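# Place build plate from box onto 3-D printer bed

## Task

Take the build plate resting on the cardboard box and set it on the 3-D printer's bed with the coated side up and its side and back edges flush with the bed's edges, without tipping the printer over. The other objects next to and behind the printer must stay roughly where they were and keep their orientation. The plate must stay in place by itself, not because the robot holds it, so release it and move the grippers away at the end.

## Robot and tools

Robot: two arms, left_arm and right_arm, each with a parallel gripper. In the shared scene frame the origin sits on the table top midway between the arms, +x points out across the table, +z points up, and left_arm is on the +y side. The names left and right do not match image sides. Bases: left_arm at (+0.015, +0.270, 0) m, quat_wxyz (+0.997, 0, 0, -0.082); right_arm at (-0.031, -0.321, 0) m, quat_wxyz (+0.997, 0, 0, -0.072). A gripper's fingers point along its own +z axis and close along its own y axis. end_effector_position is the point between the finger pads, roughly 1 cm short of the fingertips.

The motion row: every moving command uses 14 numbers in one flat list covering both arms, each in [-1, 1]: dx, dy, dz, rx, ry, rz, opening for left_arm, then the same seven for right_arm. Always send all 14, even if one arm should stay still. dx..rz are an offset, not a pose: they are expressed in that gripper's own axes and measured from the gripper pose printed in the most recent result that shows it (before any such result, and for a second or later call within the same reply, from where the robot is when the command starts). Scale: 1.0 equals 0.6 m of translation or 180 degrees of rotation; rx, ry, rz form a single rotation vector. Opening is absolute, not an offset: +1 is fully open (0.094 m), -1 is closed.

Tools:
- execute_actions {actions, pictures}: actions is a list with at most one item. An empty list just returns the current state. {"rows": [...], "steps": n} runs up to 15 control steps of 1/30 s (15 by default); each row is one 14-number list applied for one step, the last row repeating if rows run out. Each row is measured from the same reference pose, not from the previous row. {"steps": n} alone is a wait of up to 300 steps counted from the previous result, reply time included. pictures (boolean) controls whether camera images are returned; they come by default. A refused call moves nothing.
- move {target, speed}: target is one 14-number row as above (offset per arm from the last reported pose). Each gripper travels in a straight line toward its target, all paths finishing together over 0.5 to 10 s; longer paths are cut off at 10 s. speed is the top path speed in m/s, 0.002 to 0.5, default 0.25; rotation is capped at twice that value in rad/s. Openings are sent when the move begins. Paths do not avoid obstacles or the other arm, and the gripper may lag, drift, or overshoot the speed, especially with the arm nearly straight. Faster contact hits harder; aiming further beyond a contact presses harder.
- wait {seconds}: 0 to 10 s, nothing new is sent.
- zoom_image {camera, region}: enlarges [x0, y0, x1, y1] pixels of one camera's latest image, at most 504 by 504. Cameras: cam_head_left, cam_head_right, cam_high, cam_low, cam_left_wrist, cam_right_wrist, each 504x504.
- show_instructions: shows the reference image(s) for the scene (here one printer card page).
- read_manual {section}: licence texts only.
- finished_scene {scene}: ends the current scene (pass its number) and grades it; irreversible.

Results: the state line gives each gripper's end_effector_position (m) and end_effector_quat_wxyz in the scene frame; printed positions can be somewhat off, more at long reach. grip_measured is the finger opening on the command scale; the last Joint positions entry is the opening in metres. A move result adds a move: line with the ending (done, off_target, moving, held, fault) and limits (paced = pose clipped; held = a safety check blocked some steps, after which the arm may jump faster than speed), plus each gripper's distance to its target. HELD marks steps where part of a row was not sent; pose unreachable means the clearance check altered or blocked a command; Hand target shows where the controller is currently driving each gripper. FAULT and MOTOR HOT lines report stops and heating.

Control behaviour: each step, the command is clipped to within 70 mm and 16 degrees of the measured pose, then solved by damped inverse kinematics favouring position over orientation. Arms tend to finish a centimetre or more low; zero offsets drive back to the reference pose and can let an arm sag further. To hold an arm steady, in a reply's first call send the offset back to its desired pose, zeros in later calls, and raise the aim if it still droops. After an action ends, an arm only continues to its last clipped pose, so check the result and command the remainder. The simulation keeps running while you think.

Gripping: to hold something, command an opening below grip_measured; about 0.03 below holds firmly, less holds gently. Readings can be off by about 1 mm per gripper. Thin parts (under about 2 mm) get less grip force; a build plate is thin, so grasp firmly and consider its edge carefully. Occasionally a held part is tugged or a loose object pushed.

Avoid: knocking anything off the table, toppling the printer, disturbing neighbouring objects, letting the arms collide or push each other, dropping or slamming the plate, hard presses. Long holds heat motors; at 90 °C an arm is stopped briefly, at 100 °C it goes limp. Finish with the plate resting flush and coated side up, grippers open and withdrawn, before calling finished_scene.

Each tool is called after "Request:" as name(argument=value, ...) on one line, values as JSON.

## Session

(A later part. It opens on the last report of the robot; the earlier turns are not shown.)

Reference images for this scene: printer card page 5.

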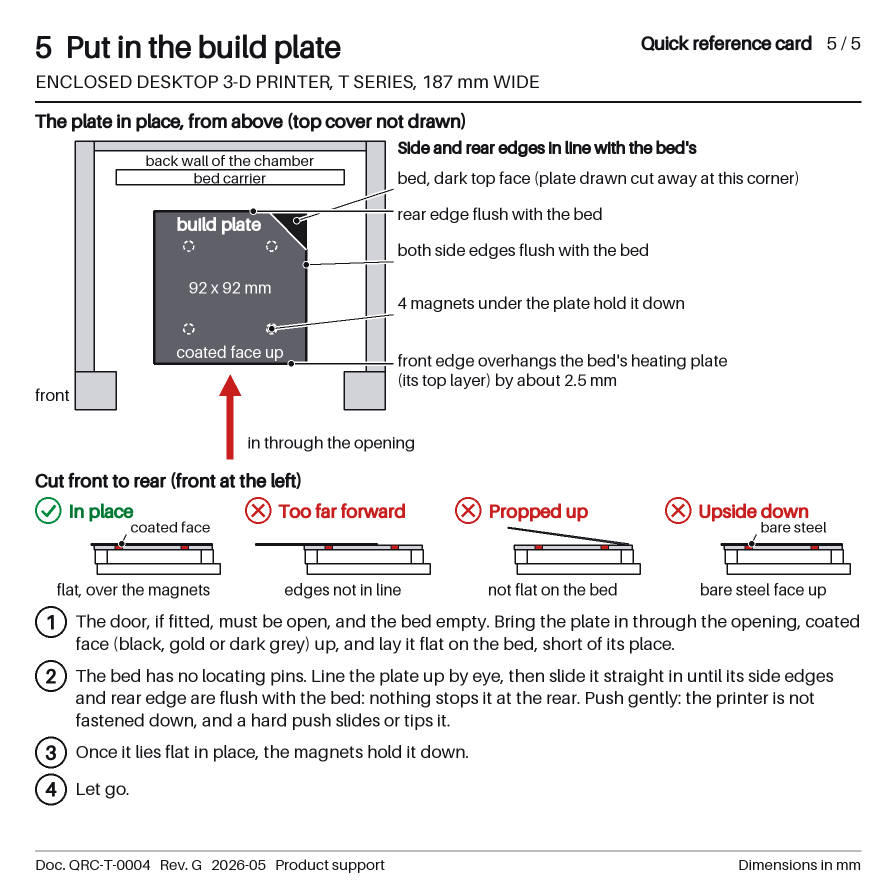

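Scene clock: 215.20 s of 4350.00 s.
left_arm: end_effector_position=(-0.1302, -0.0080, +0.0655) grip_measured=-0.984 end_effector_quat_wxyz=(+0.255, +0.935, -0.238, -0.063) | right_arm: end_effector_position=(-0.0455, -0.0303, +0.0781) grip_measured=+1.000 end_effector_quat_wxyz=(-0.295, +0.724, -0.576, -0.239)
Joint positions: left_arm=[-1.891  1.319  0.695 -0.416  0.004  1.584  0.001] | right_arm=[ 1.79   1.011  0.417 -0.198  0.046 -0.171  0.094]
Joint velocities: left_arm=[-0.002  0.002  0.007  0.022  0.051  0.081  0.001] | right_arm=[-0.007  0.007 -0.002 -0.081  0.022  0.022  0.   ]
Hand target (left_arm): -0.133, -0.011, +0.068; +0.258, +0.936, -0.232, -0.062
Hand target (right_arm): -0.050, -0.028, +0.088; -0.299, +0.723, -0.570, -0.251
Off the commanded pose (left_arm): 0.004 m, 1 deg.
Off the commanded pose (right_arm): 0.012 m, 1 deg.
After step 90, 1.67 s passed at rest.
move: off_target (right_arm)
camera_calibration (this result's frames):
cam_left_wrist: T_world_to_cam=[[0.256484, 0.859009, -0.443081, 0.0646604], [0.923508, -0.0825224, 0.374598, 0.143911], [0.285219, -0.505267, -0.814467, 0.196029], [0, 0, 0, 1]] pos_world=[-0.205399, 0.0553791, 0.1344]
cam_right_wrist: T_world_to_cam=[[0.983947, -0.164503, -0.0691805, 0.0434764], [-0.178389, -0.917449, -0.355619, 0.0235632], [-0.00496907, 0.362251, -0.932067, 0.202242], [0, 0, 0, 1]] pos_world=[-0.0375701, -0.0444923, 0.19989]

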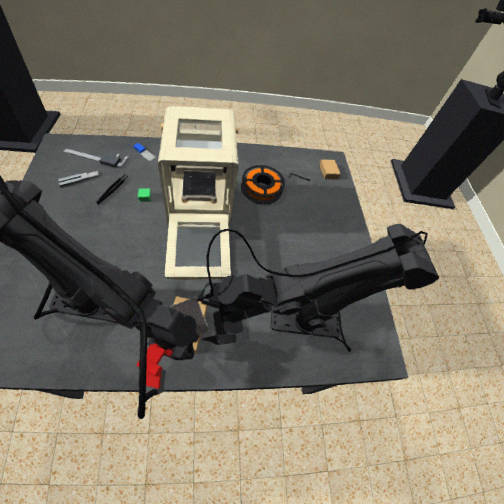

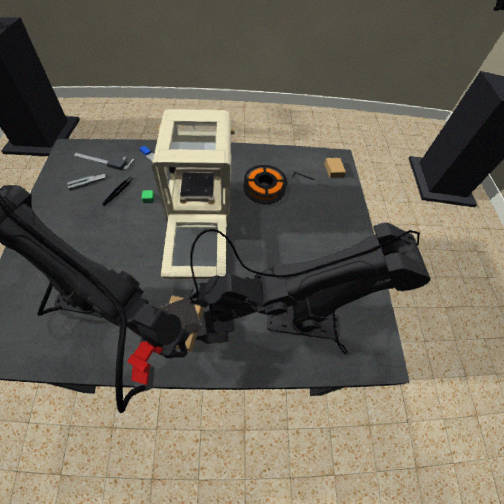

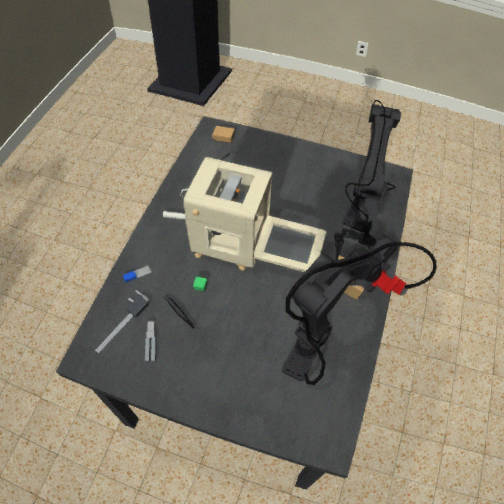

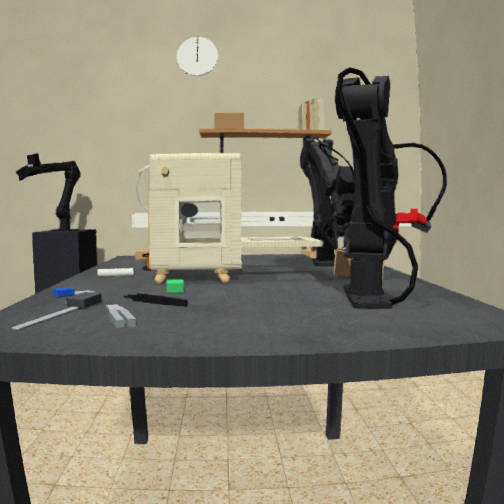

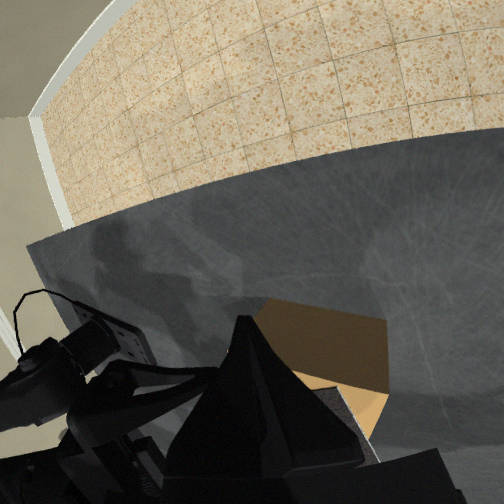

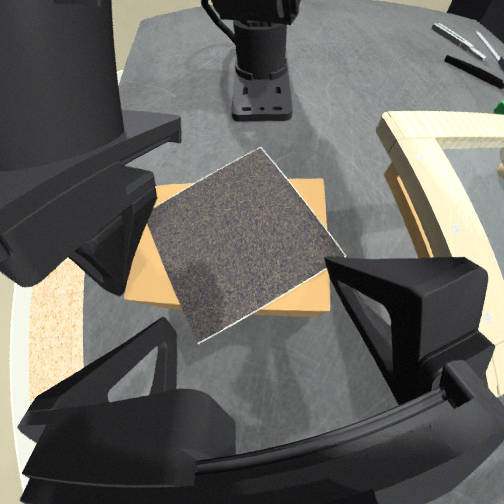

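Request:
move(target=[-0.068,0.017,-0.143,0,0,0,-1,-0.021,-0.024,0.002,-0.040,-0.009,-0.041,1], speed=0.04)

Request:
zoom_image(camera="cam_right_wrist", region=[120, 150, 400, 400])

Scene clock: 224.20 s of 4350.00 s.
left_arm: end_effector_position=(-0.1430, +0.0461, +0.1249) grip_measured=-0.984 end_effector_quat_wxyz=(+0.230, +0.941, -0.243, -0.051) | right_arm: end_effector_position=(-0.0342, -0.0204, +0.0841) grip_measured=+1.000 end_effector_quat_wxyz=(-0.277, +0.772, -0.508, -0.262)
Joint positions: left_arm=[-2.089  1.142  0.852 -0.813 -0.096  1.417  0.001] | right_arm=[ 1.603  1.069  0.47  -0.21  -0.203 -0.438  0.094]
Joint velocities: left_arm=[-0.007  0.002 -0.012 -0.007 -0.022  0.022  0.   ] | right_arm=[-0.022 -0.002 -0.012  0.022 -0.007 -0.022  0.   ]
Hand target (left_arm): -0.149, +0.043, +0.144; +0.253, +0.936, -0.238, -0.064
Hand target (right_arm): -0.034, -0.018, +0.088; -0.272, +0.773, -0.508, -0.265
Off the commanded pose (left_arm): 0.021 m, 3 deg.
Off the commanded pose (right_arm): 0.004 m, 1 deg.
After step 90, 3.13 s passed at rest.
move: off_target (left_arm)
camera_calibration (this result's frames):
cam_left_wrist: T_world_to_cam=[[0.275921, 0.875752, -0.396139, 0.0439135], [0.908508, -0.103062, 0.404959, 0.13298], [0.313817, -0.471632, -0.824064, 0.279091], [0, 0, 0, 1]] pos_world=[-0.220513, 0.106876, 0.193533]
cam_right_wrist: T_world_to_cam=[[0.998052, 0.010597, -0.0614776, 0.0378077], [-0.0122622, -0.932919, -0.359879, 0.0425405], [-0.0611673, 0.359931, -0.930972, 0.202317], [0, 0, 0, 1]] pos_world=[-0.0248373, -0.0335341, 0.205985]

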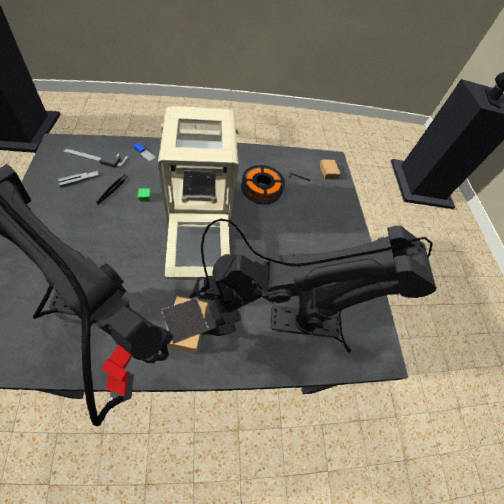

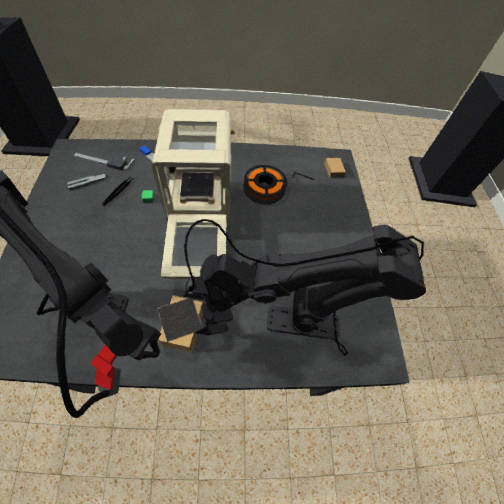

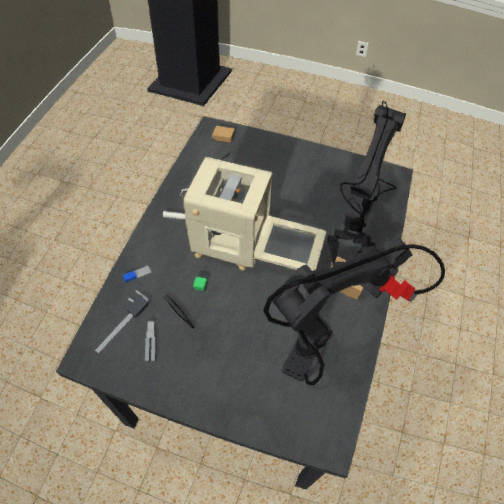

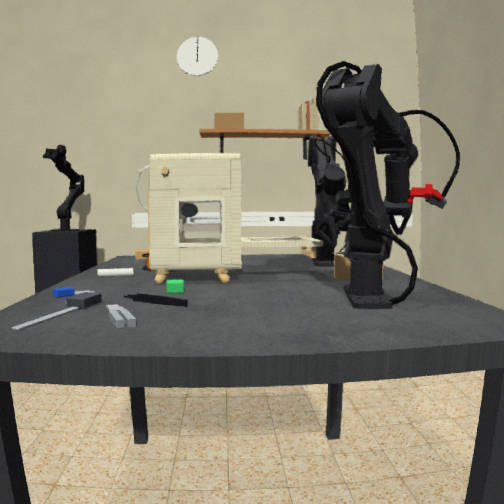

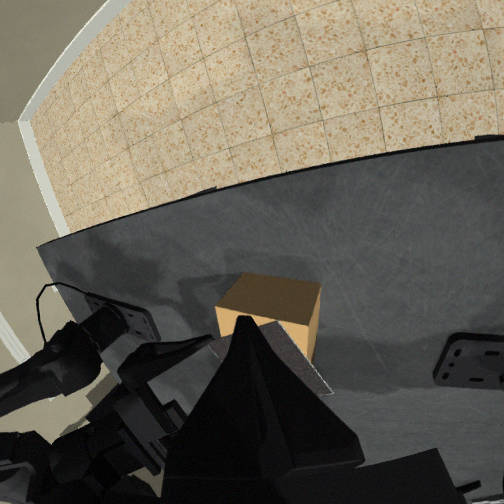

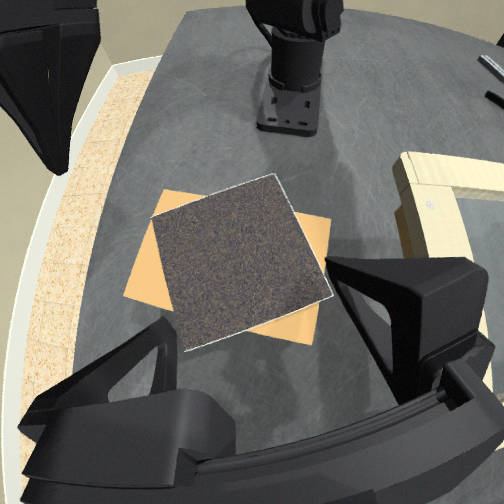

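Region (120, 150, 400, 400) of cam_right_wrist's 504x504 image, scaled by 1.800, with more detail than that image has; it fills the top 450 rows of this view, and the rest is white.

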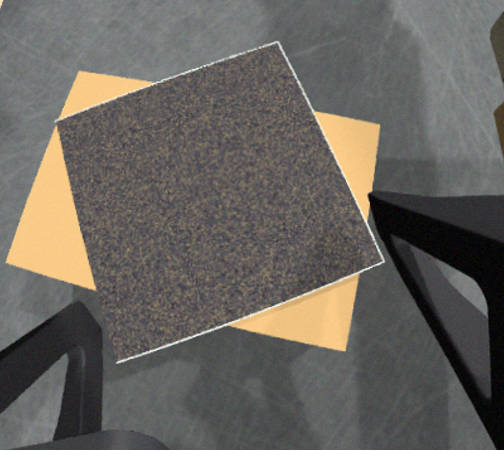

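Request:
execute_actions(actions=[])

Scene clock: 232.97 s of 4350.00 s.
left_arm: end_effector_position=(-0.1426, +0.0464, +0.1247) grip_measured=-0.984 end_effector_quat_wxyz=(+0.229, +0.941, -0.243, -0.051) | right_arm: end_effector_position=(-0.0343, -0.0205, +0.0841) grip_measured=+1.000 end_effector_quat_wxyz=(-0.276, +0.773, -0.508, -0.263)
Joint positions: left_arm=[-2.089  1.142  0.852 -0.815 -0.096  1.416  0.001] | right_arm=[ 1.603  1.069  0.47  -0.211 -0.203 -0.439  0.094]
Joint velocities: left_arm=[ 0.012  0.012 -0.007  0.022  0.007  0.022 -0.   ] | right_arm=[-0.012 -0.002 -0.002 -0.007 -0.081 -0.037  0.   ]
Hand target (left_arm): -0.149, +0.043, +0.144; +0.253, +0.936, -0.238, -0.064
Hand target (right_arm): -0.034, -0.018, +0.088; -0.272, +0.773, -0.508, -0.265
Off the commanded pose (left_arm): 0.022 m, 3 deg.
Off the commanded pose (right_arm): 0.004 m, 1 deg.
Steps of this call (steps 1 to 90: nothing new was sent; then 5.77 s passed at rest). Readings (end_effector_position):
1: left_arm (-0.1429, +0.0462, +0.1248) | right_arm (-0.0342, -0.0204, +0.0841)
2: left_arm (-0.1428, +0.0462, +0.1248) | right_arm (-0.0343, -0.0204, +0.0842)
4: left_arm (-0.1428, +0.0463, +0.1247) | right_arm (-0.0343, -0.0204, +0.0842)
8: left_arm (-0.1427, +0.0464, +0.1247) | right_arm (-0.0343, -0.0204, +0.0842)
90: the state above
camera_calibration (this result's frames):
cam_left_wrist: T_world_to_cam=[[0.275229, 0.876636, -0.394661, 0.0431902], [0.908135, -0.102349, 0.405975, 0.132532], [0.3155, -0.470142, -0.824273, 0.279121], [0, 0, 0, 1]] pos_world=[-0.220307, 0.106929, 0.193313]
cam_right_wrist: T_world_to_cam=[[0.99805, 0.0119216, -0.0612776, 0.0379578], [-0.0109412, -0.932997, -0.359718, 0.0424867], [-0.0614602, 0.359687, -0.931047, 0.202284], [0, 0, 0, 1]] pos_world=[-0.0249865, -0.0335714, 0.205945]

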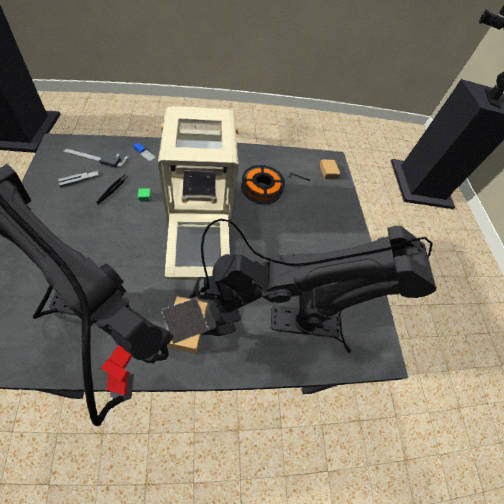

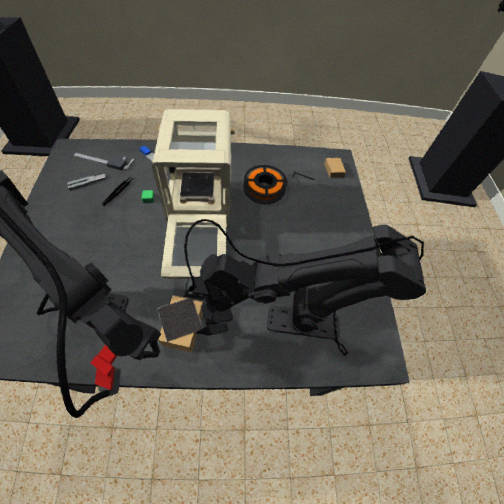

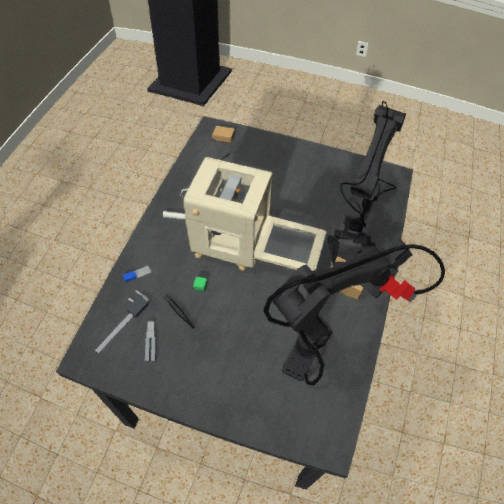

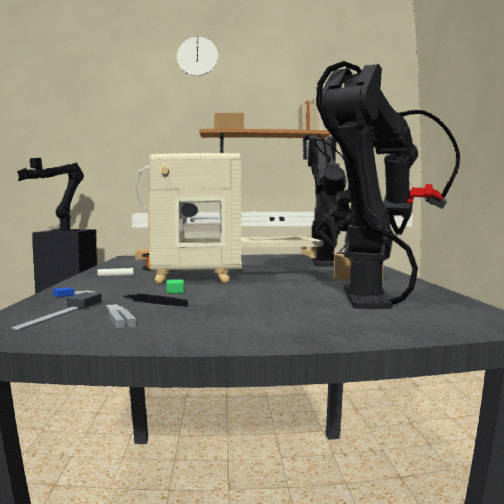

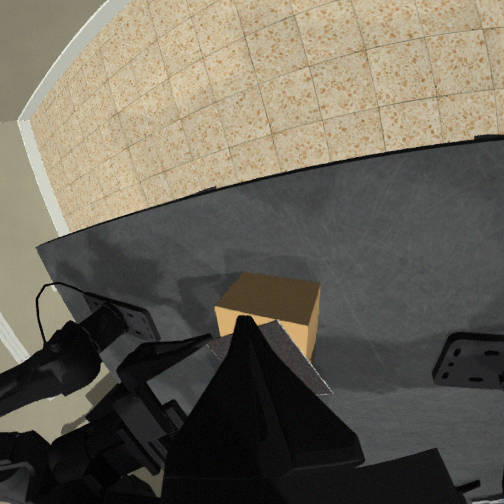

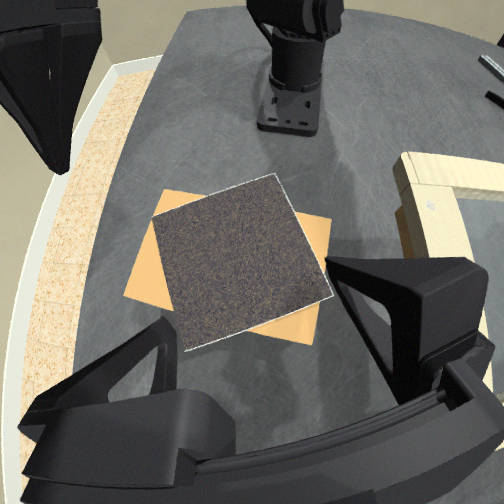

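Request:
move(target=[0,0,-0.15,0,0,0,-1, 0.0167,0,0.0027,-0.036,0,0.035,1], speed=0.05)

Scene clock: 240.73 s of 4350.00 s.
left_arm: end_effector_position=(-0.1203, +0.0848, +0.1876) grip_measured=-0.984 end_effector_quat_wxyz=(+0.207, +0.946, -0.248, -0.039) | right_arm: end_effector_position=(-0.0296, -0.0256, +0.0750) grip_measured=+1.000 end_effector_quat_wxyz=(-0.228, +0.758, -0.532, -0.301)
Joint positions: left_arm=[-2.136  1.044  1.076 -1.193 -0.117  1.379  0.001] | right_arm=[ 1.489  1.116  0.47  -0.226 -0.365 -0.439  0.094]
Joint velocities: left_arm=[-0.002 -0.007 -0.002 -0.022 -0.051  0.037  0.001] | right_arm=[-0.002  0.022 -0.002  0.007 -0.066  0.081  0.   ]
Hand target (left_arm): -0.124, +0.084, +0.204; +0.229, +0.941, -0.243, -0.051
Hand target (right_arm): -0.030, -0.026, +0.076; -0.218, +0.758, -0.534, -0.305
Off the commanded pose (left_arm): 0.018 m, 3 deg.
Off the commanded pose (right_arm): 0.002 m, 1 deg.
After step 90, 2.47 s passed at rest.
move: off_target (left_arm)
camera_calibration (this result's frames):
cam_left_wrist: T_world_to_cam=[[0.292255, 0.889511, -0.351222, 0.0210195], [0.892456, -0.121696, 0.434411, 0.0850931], [0.343672, -0.440409, -0.829416, 0.343911], [0, 0, 0, 1]] pos_world=[-0.200277, 0.14312, 0.255662]
cam_right_wrist: T_world_to_cam=[[0.981861, 0.00164472, -0.189593, 0.0415538], [-0.0596389, -0.946526, -0.317068, 0.0295439], [-0.179976, 0.322624, -0.929259, 0.191309], [0, 0, 0, 1]] pos_world=[-0.00460705, -0.033825, 0.195021]

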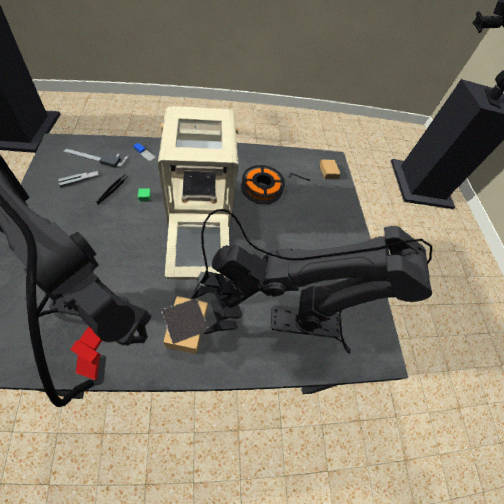

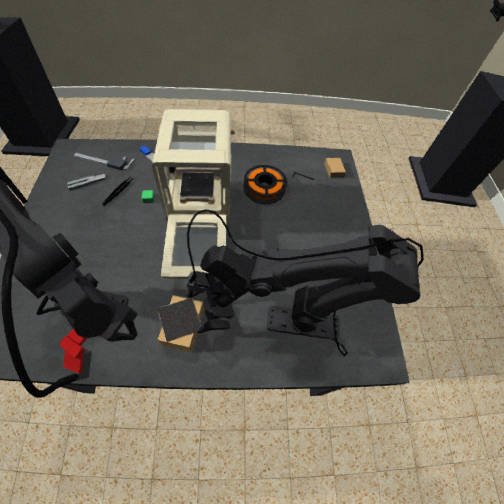

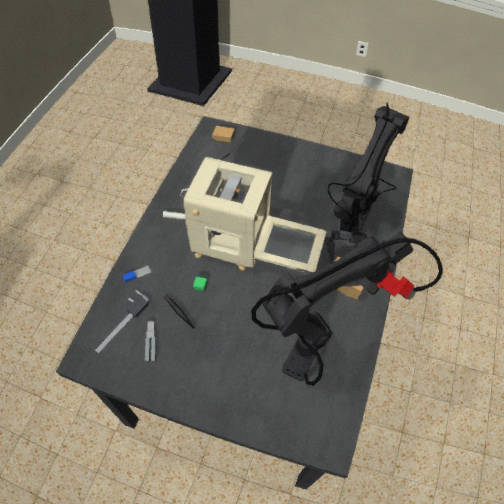

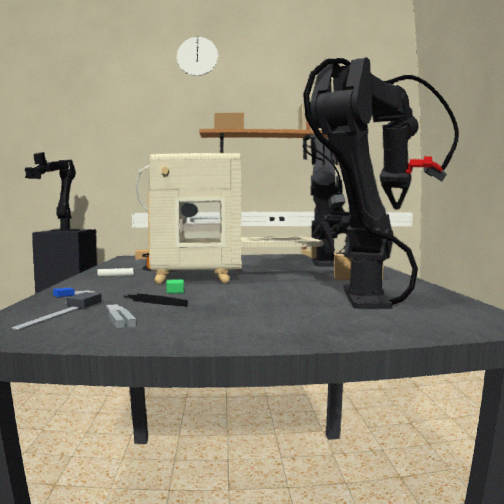

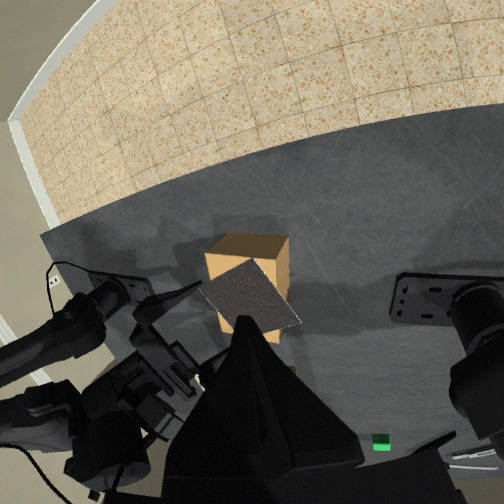

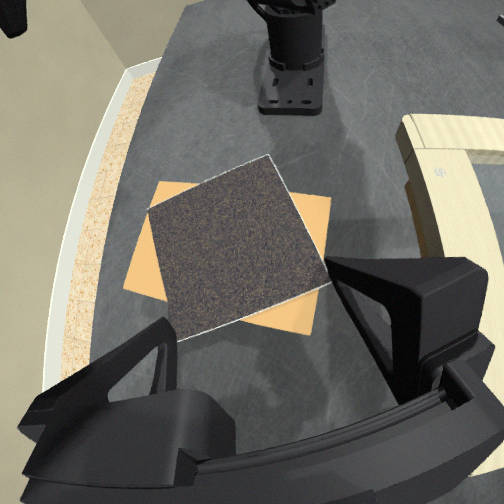

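Request:
move(target=[0,0,-0.02,0,0,0,-1, 0.006,0,0.0105,0,0,0,1], speed=0.02)

Request:
zoom_image(camera="cam_right_wrist", region=[120,180,380,380])

Scene clock: 245.07 s of 4350.00 s.
left_arm: end_effector_position=(-0.1140, +0.0919, +0.1838) grip_measured=-0.984 end_effector_quat_wxyz=(+0.189, +0.949, -0.250, -0.029) | right_arm: end_effector_position=(-0.0286, -0.0212, +0.0751) grip_measured=+1.000 end_effector_quat_wxyz=(-0.234, +0.757, -0.529, -0.303)
Joint positions: left_arm=[-2.136  1.044  1.076 -1.235 -0.117  1.378  0.001] | right_arm=[ 1.489  1.131  0.47  -0.197 -0.365 -0.439  0.094]
Joint velocities: left_arm=[ 0.002  0.002  0.007 -0.007 -0.081 -0.007  0.   ] | right_arm=[ 0.002  0.002 -0.022 -0.007  0.022  0.037  0.   ]
Hand target (left_arm): -0.118, +0.090, +0.198; +0.207, +0.946, -0.248, -0.039
Hand target (right_arm): -0.030, -0.024, +0.068; -0.228, +0.758, -0.532, -0.301
Off the commanded pose (left_arm): 0.016 m, 2 deg.
Off the commanded pose (right_arm): 0.008 m, 1 deg.
After step 90, 0.43 s passed at rest.
move: off_target (left_arm)
camera_calibration (this result's frames):
cam_left_wrist: T_world_to_cam=[[0.301121, 0.899977, -0.315226, 0.00491433], [0.880252, -0.135211, 0.454834, 0.0780862], [0.366718, -0.414439, -0.832922, 0.342523], [0, 0, 0, 1]] pos_world=[-0.195825, 0.14809, 0.251328]
cam_right_wrist: T_world_to_cam=[[0.982354, 0.00428006, -0.186981, 0.0405345], [-0.0585581, -0.942435, -0.329224, 0.0348187], [-0.177626, 0.334363, -0.925554, 0.190277], [0, 0, 0, 1]] pos_world=[-0.00398211, -0.0309809, 0.195154]

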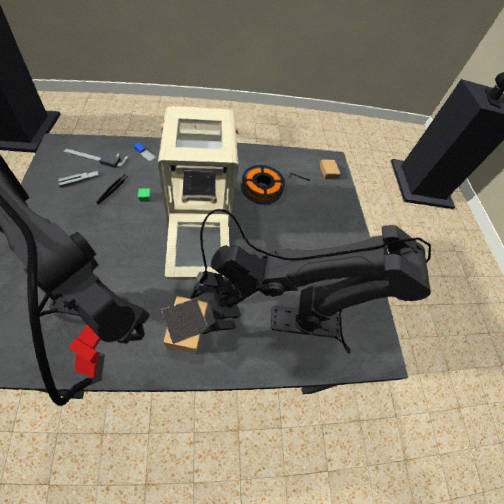

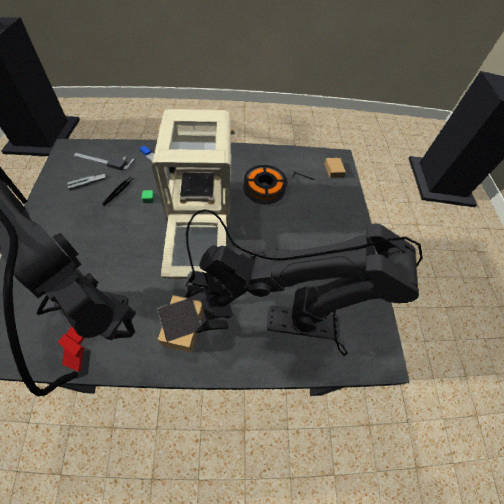

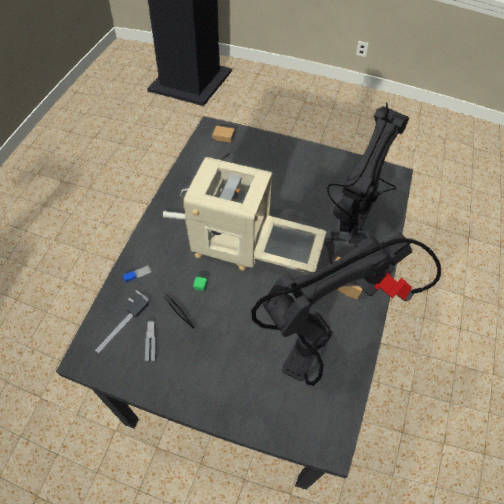

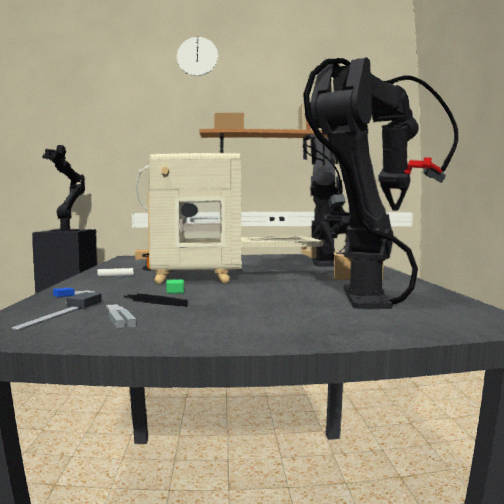

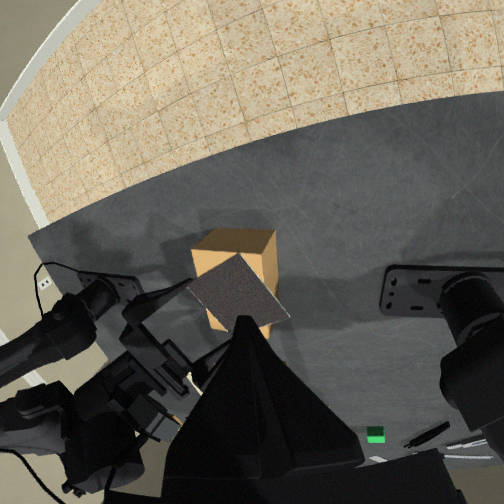

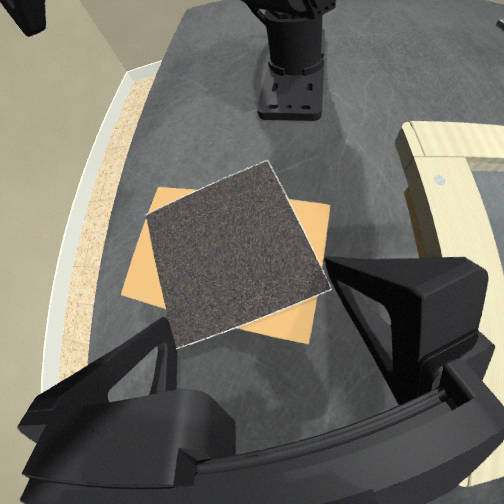

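Region (120, 180, 380, 380) of cam_right_wrist's 504x504 image, scaled by 1.938, with more detail than that image has; it fills the top 388 rows of this view, and the rest is white.

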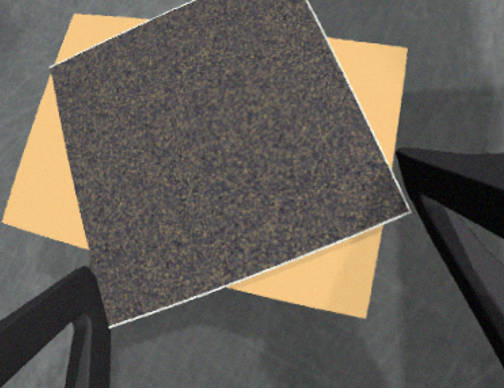

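Request:
move(target=[0,0,-0.02,0,0,0,-1, 0.008,0.005,0.006,0,0,0,1], speed=0.02)

Request:
zoom_image(camera="cam_right_wrist", region=[120,180,380,380])

Scene clock: 249.17 s of 4350.00 s.
left_arm: end_effector_position=(-0.1077, +0.0990, +0.1804) grip_measured=-0.984 end_effector_quat_wxyz=(+0.171, +0.952, -0.252, -0.020) | right_arm: end_effector_position=(-0.0290, -0.0215, +0.0731) grip_measured=+1.000 end_effector_quat_wxyz=(-0.235, +0.756, -0.529, -0.305)
Joint positions: left_arm=[-2.136  1.044  1.076 -1.275 -0.117  1.378  0.001] | right_arm=[ 1.491  1.131  0.457 -0.179 -0.365 -0.436  0.094]
Joint velocities: left_arm=[ 0.002 -0.012 -0.007 -0.007  0.066  0.007 -0.   ] | right_arm=[ 0.002 -0.002  0.012 -0.007  0.066 -0.022  0.   ]
Hand target (left_arm): -0.112, +0.096, +0.195; +0.189, +0.949, -0.250, -0.030
Hand target (right_arm): -0.031, -0.023, +0.069; -0.234, +0.757, -0.530, -0.303
Off the commanded pose (left_arm): 0.015 m, 2 deg.
Off the commanded pose (right_arm): 0.005 m, 0 deg.
After step 90, 0.20 s passed at rest.
move: off_target (left_arm)
camera_calibration (this result's frames):
cam_left_wrist: T_world_to_cam=[[0.309129, 0.908954, -0.279716, -0.0107913], [0.867748, -0.149227, 0.474072, 0.0716366], [0.389168, -0.389273, -0.834874, 0.340589], [0, 0, 0, 1]] pos_world=[-0.191373, 0.153081, 0.247369]
cam_right_wrist: T_world_to_cam=[[0.982195, 0.00414429, -0.187818, 0.0406198], [-0.0597962, -0.940864, -0.333466, 0.0340945], [-0.178093, 0.338759, -0.923864, 0.188369], [0, 0, 0, 1]] pos_world=[-0.00431076, -0.0319016, 0.193025]

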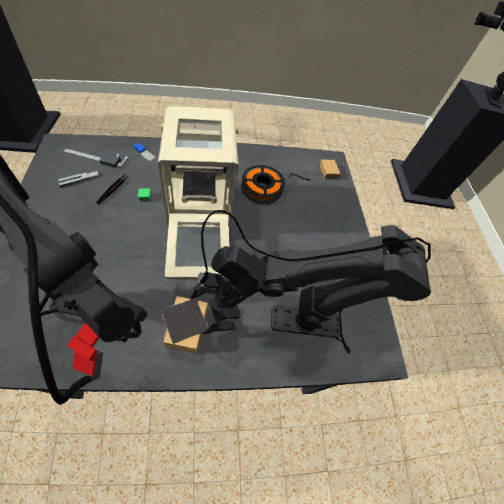

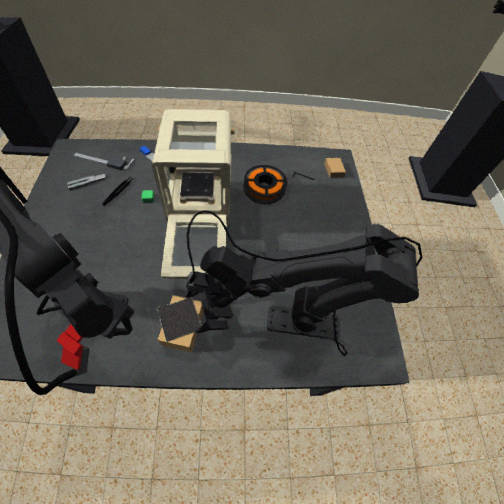

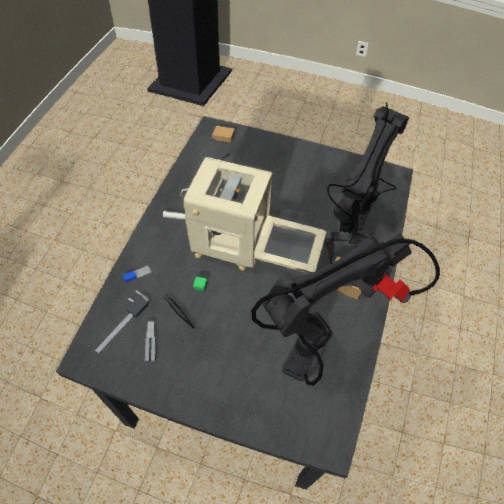

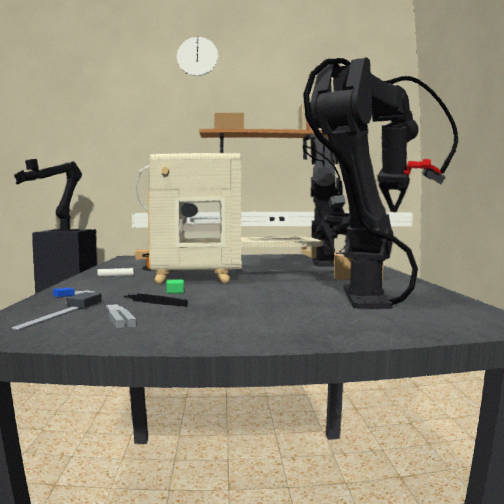

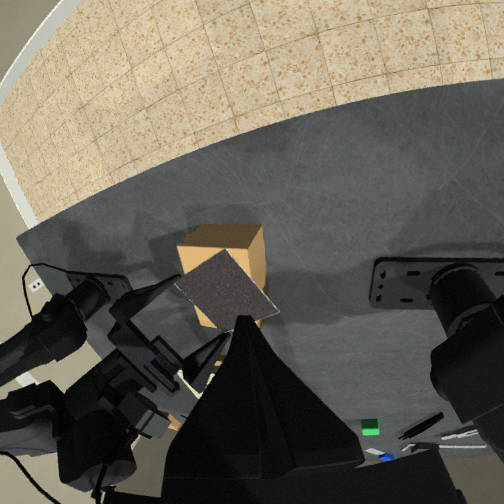

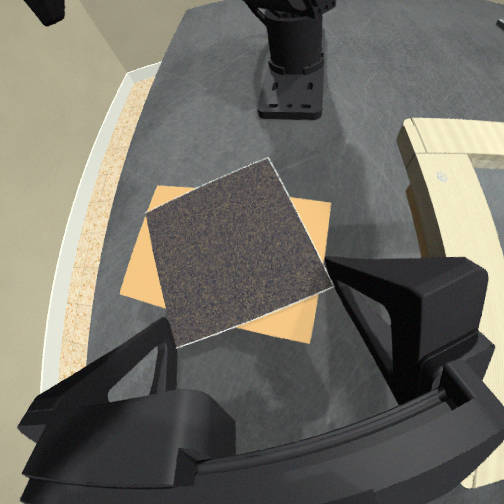

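Region (120, 180, 380, 380) of cam_right_wrist's 504x504 image, scaled by 1.938, with more detail than that image has; it fills the top 388 rows of this view, and the rest is white.

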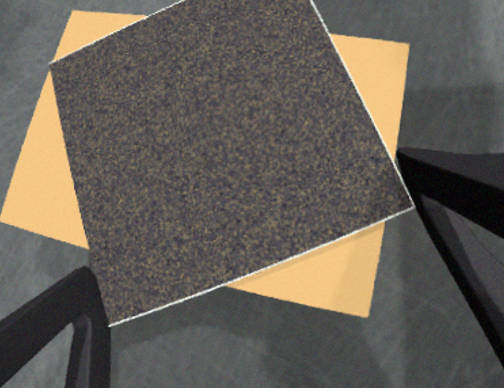

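Probably just friction. Go down a bit more.

Request:
move(target=[0,0,-0.02,0,0,0,-1, 0.011,0.001,0.009,0,0,0,1], speed=0.02)

Request:
zoom_image(camera="cam_right_wrist", region=[120,180,380,380])

Scene clock: 253.53 s of 4350.00 s.
left_arm: end_effector_position=(-0.1016, +0.1059, +0.1774) grip_measured=-0.984 end_effector_quat_wxyz=(+0.154, +0.955, -0.254, -0.012) | right_arm: end_effector_position=(-0.0288, -0.0198, +0.0729) grip_measured=+1.000 end_effector_quat_wxyz=(-0.243, +0.755, -0.526, -0.308)
Joint positions: left_arm=[-2.136  1.044  1.076 -1.315 -0.117  1.378  0.001] | right_arm=[ 1.491  1.131  0.443 -0.147 -0.367 -0.435  0.094]
Joint velocities: left_arm=[-0.002 -0.002 -0.017  0.007  0.125 -0.051 -0.001] | right_arm=[ 0.002  0.002  0.002 -0.037 -0.037  0.066  0.   ]
Hand target (left_arm): -0.106, +0.103, +0.191; +0.171, +0.952, -0.252, -0.021
Hand target (right_arm): -0.029, -0.023, +0.065; -0.235, +0.756, -0.529, -0.305
Off the commanded pose (left_arm): 0.015 m, 2 deg.
Off the commanded pose (right_arm): 0.009 m, 1 deg.
After step 90, 0.47 s passed at rest.
move: off_target (left_arm)
camera_calibration (this result's frames):
cam_left_wrist: T_world_to_cam=[[0.315989, 0.916645, -0.244772, -0.0261216], [0.855112, -0.163392, 0.492023, 0.0657368], [0.411016, -0.364782, -0.835464, 0.338162], [0, 0, 0, 1]] pos_world=[-0.186948, 0.158041, 0.243785]
cam_right_wrist: T_world_to_cam=[[0.982764, 0.00804453, -0.184689, 0.0402433], [-0.0582822, -0.93462, -0.350839, 0.0371715], [-0.175437, 0.355556, -0.918042, 0.187657], [0, 0, 0, 1]] pos_world=[-0.0044612, -0.0323051, 0.192751]

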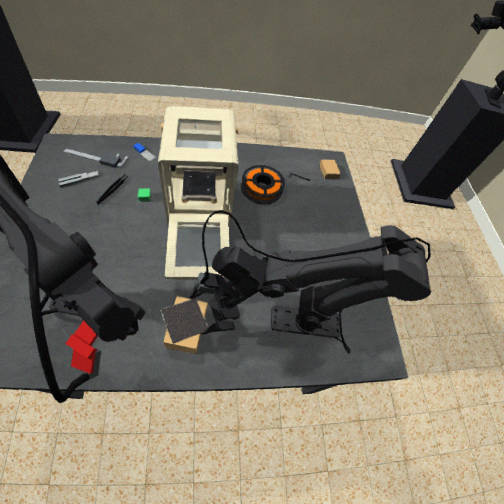

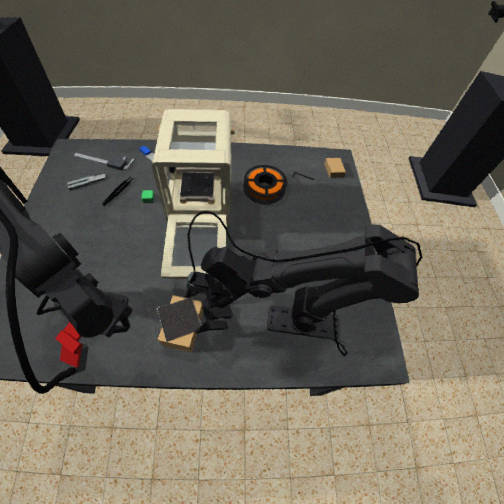

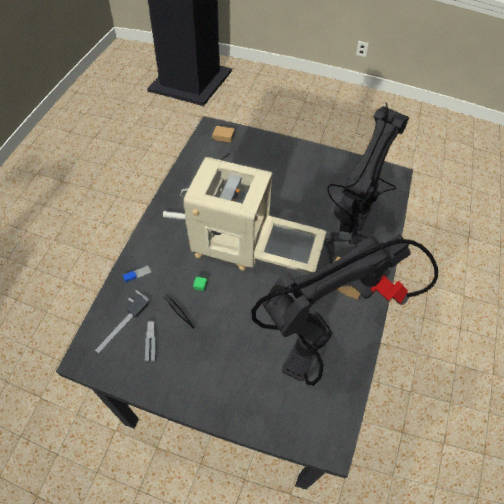

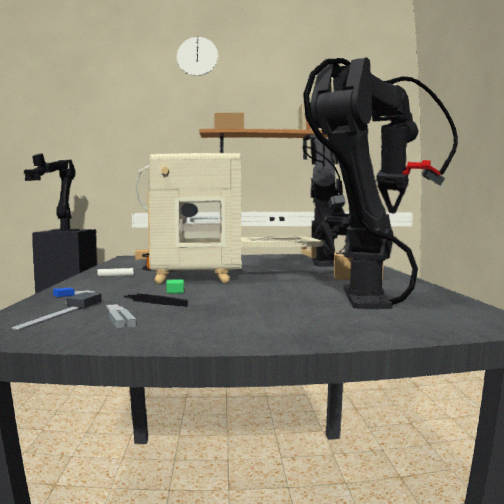

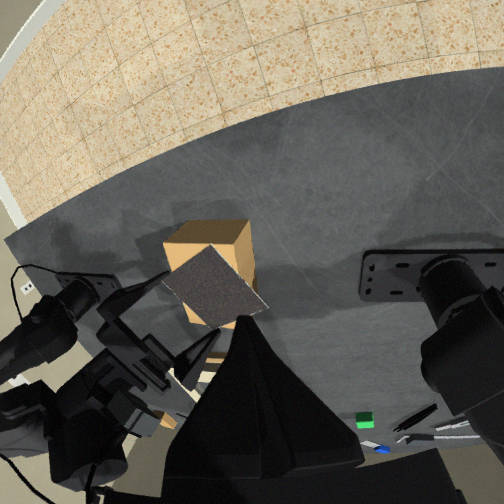

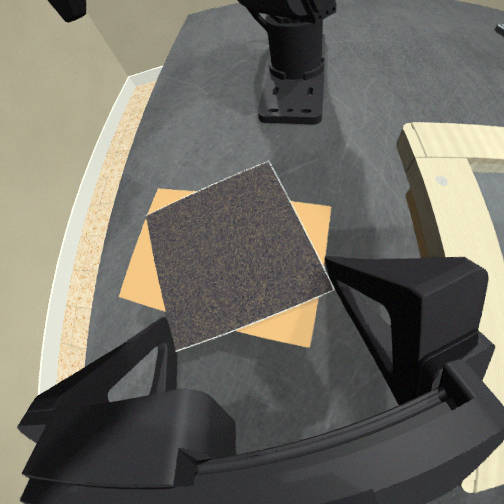

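Region (120, 180, 380, 380) of cam_right_wrist's 504x504 image, scaled by 1.938, with more detail than that image has; it fills the top 388 rows of this view, and the rest is white.

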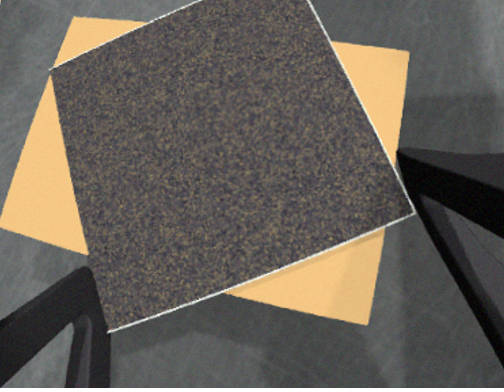

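Request:
execute_actions(actions=[{"rows":[[0,0,-0.02,0,0,0,-1, 0.002,0,0.002,0,0,0,0.9]],"steps":15}])

Scene clock: 256.33 s of 4350.00 s.
left_arm: end_effector_position=(-0.0963, +0.1117, +0.1774) grip_measured=-0.984 end_effector_quat_wxyz=(+0.140, +0.957, -0.255, -0.005) | right_arm: end_effector_position=(-0.0288, -0.0197, +0.0730) grip_measured=+0.907 end_effector_quat_wxyz=(-0.243, +0.754, -0.526, -0.308)
Joint positions: left_arm=[-2.136  1.044  1.084 -1.353 -0.117  1.378  0.001] | right_arm=[ 1.491  1.131  0.443 -0.147 -0.367 -0.435  0.09 ]
Joint velocities: left_arm=[ 0.002  0.002  0.002 -0.037 -0.037 -0.037  0.   ] | right_arm=[ 0.007  0.007 -0.022 -0.066 -0.037 -0.022 -0.   ]
Hand target (left_arm): -0.100, +0.110, +0.189; +0.154, +0.955, -0.254, -0.012
Hand target (right_arm): -0.029, -0.020, +0.071; -0.243, +0.755, -0.526, -0.308
Off the commanded pose (left_arm): 0.012 m, 2 deg.
Off the commanded pose (right_arm): 0.002 m, 0 deg.
Steps of this call (steps 1 to 69: nothing new was sent; steps 70 to 84: all 15 steps of this action). Readings (end_effector_position):
70: left_arm (-0.1009, +0.1066, +0.1773) | right_arm (-0.0288, -0.0197, +0.0730)
71: left_arm (-0.1000, +0.1076, +0.1773) | right_arm (-0.0288, -0.0197, +0.0730)
73: left_arm (-0.0987, +0.1091, +0.1778) | right_arm (-0.0288, -0.0197, +0.0730)
77: left_arm (-0.0973, +0.1106, +0.1778) | right_arm (-0.0288, -0.0197, +0.0730)
84: the state above
camera_calibration (this result's frames):
cam_left_wrist: T_world_to_cam=[[0.320684, 0.921907, -0.217368, -0.0381373], [0.844979, -0.174751, 0.505443, 0.0601315], [0.427986, -0.345759, -0.835032, 0.337594], [0, 0, 0, 1]] pos_world=[-0.183065, 0.162393, 0.243219]
cam_right_wrist: T_world_to_cam=[[0.98278, 0.0081132, -0.184603, 0.0402348], [-0.0582524, -0.93449, -0.351191, 0.0372838], [-0.175359, 0.355897, -0.917925, 0.187693], [0, 0, 0, 1]] pos_world=[-0.00445646, -0.0322844, 0.192809]

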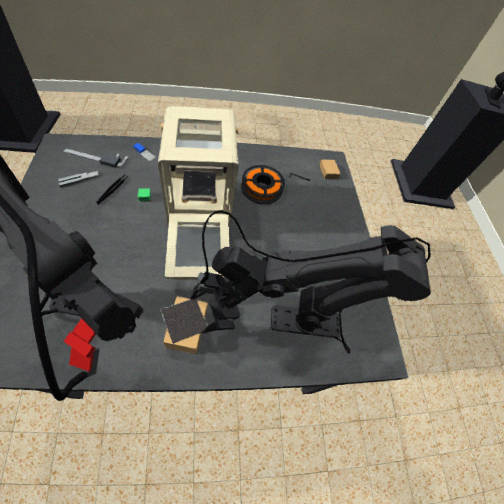

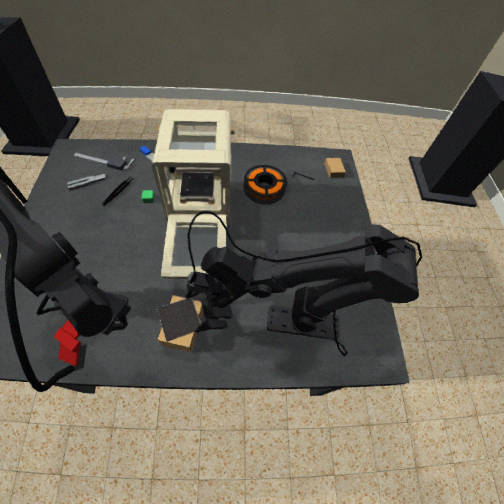

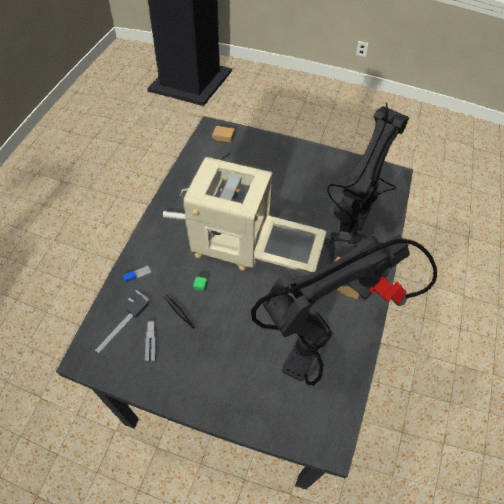

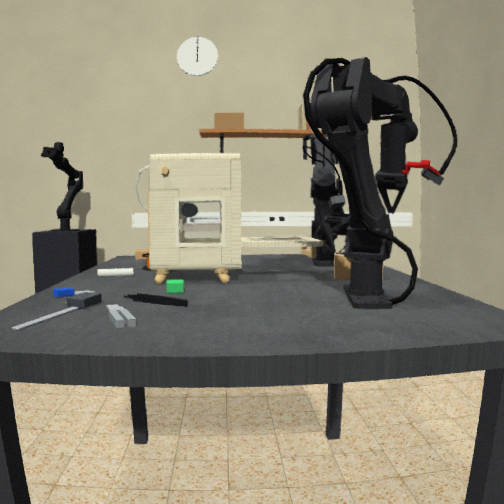

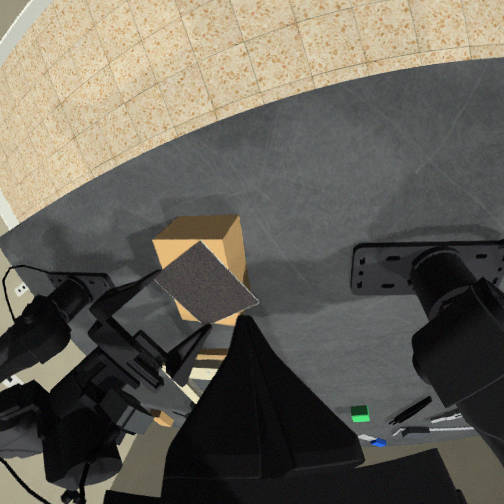

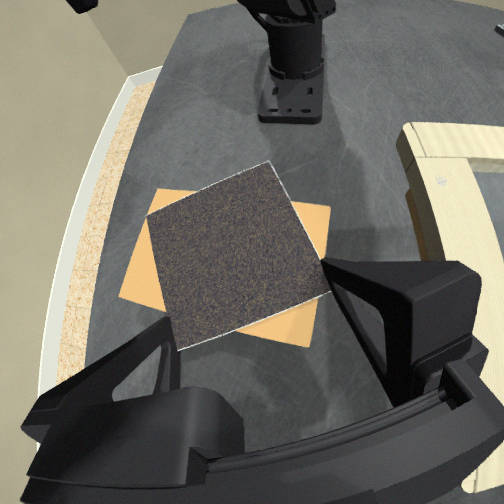

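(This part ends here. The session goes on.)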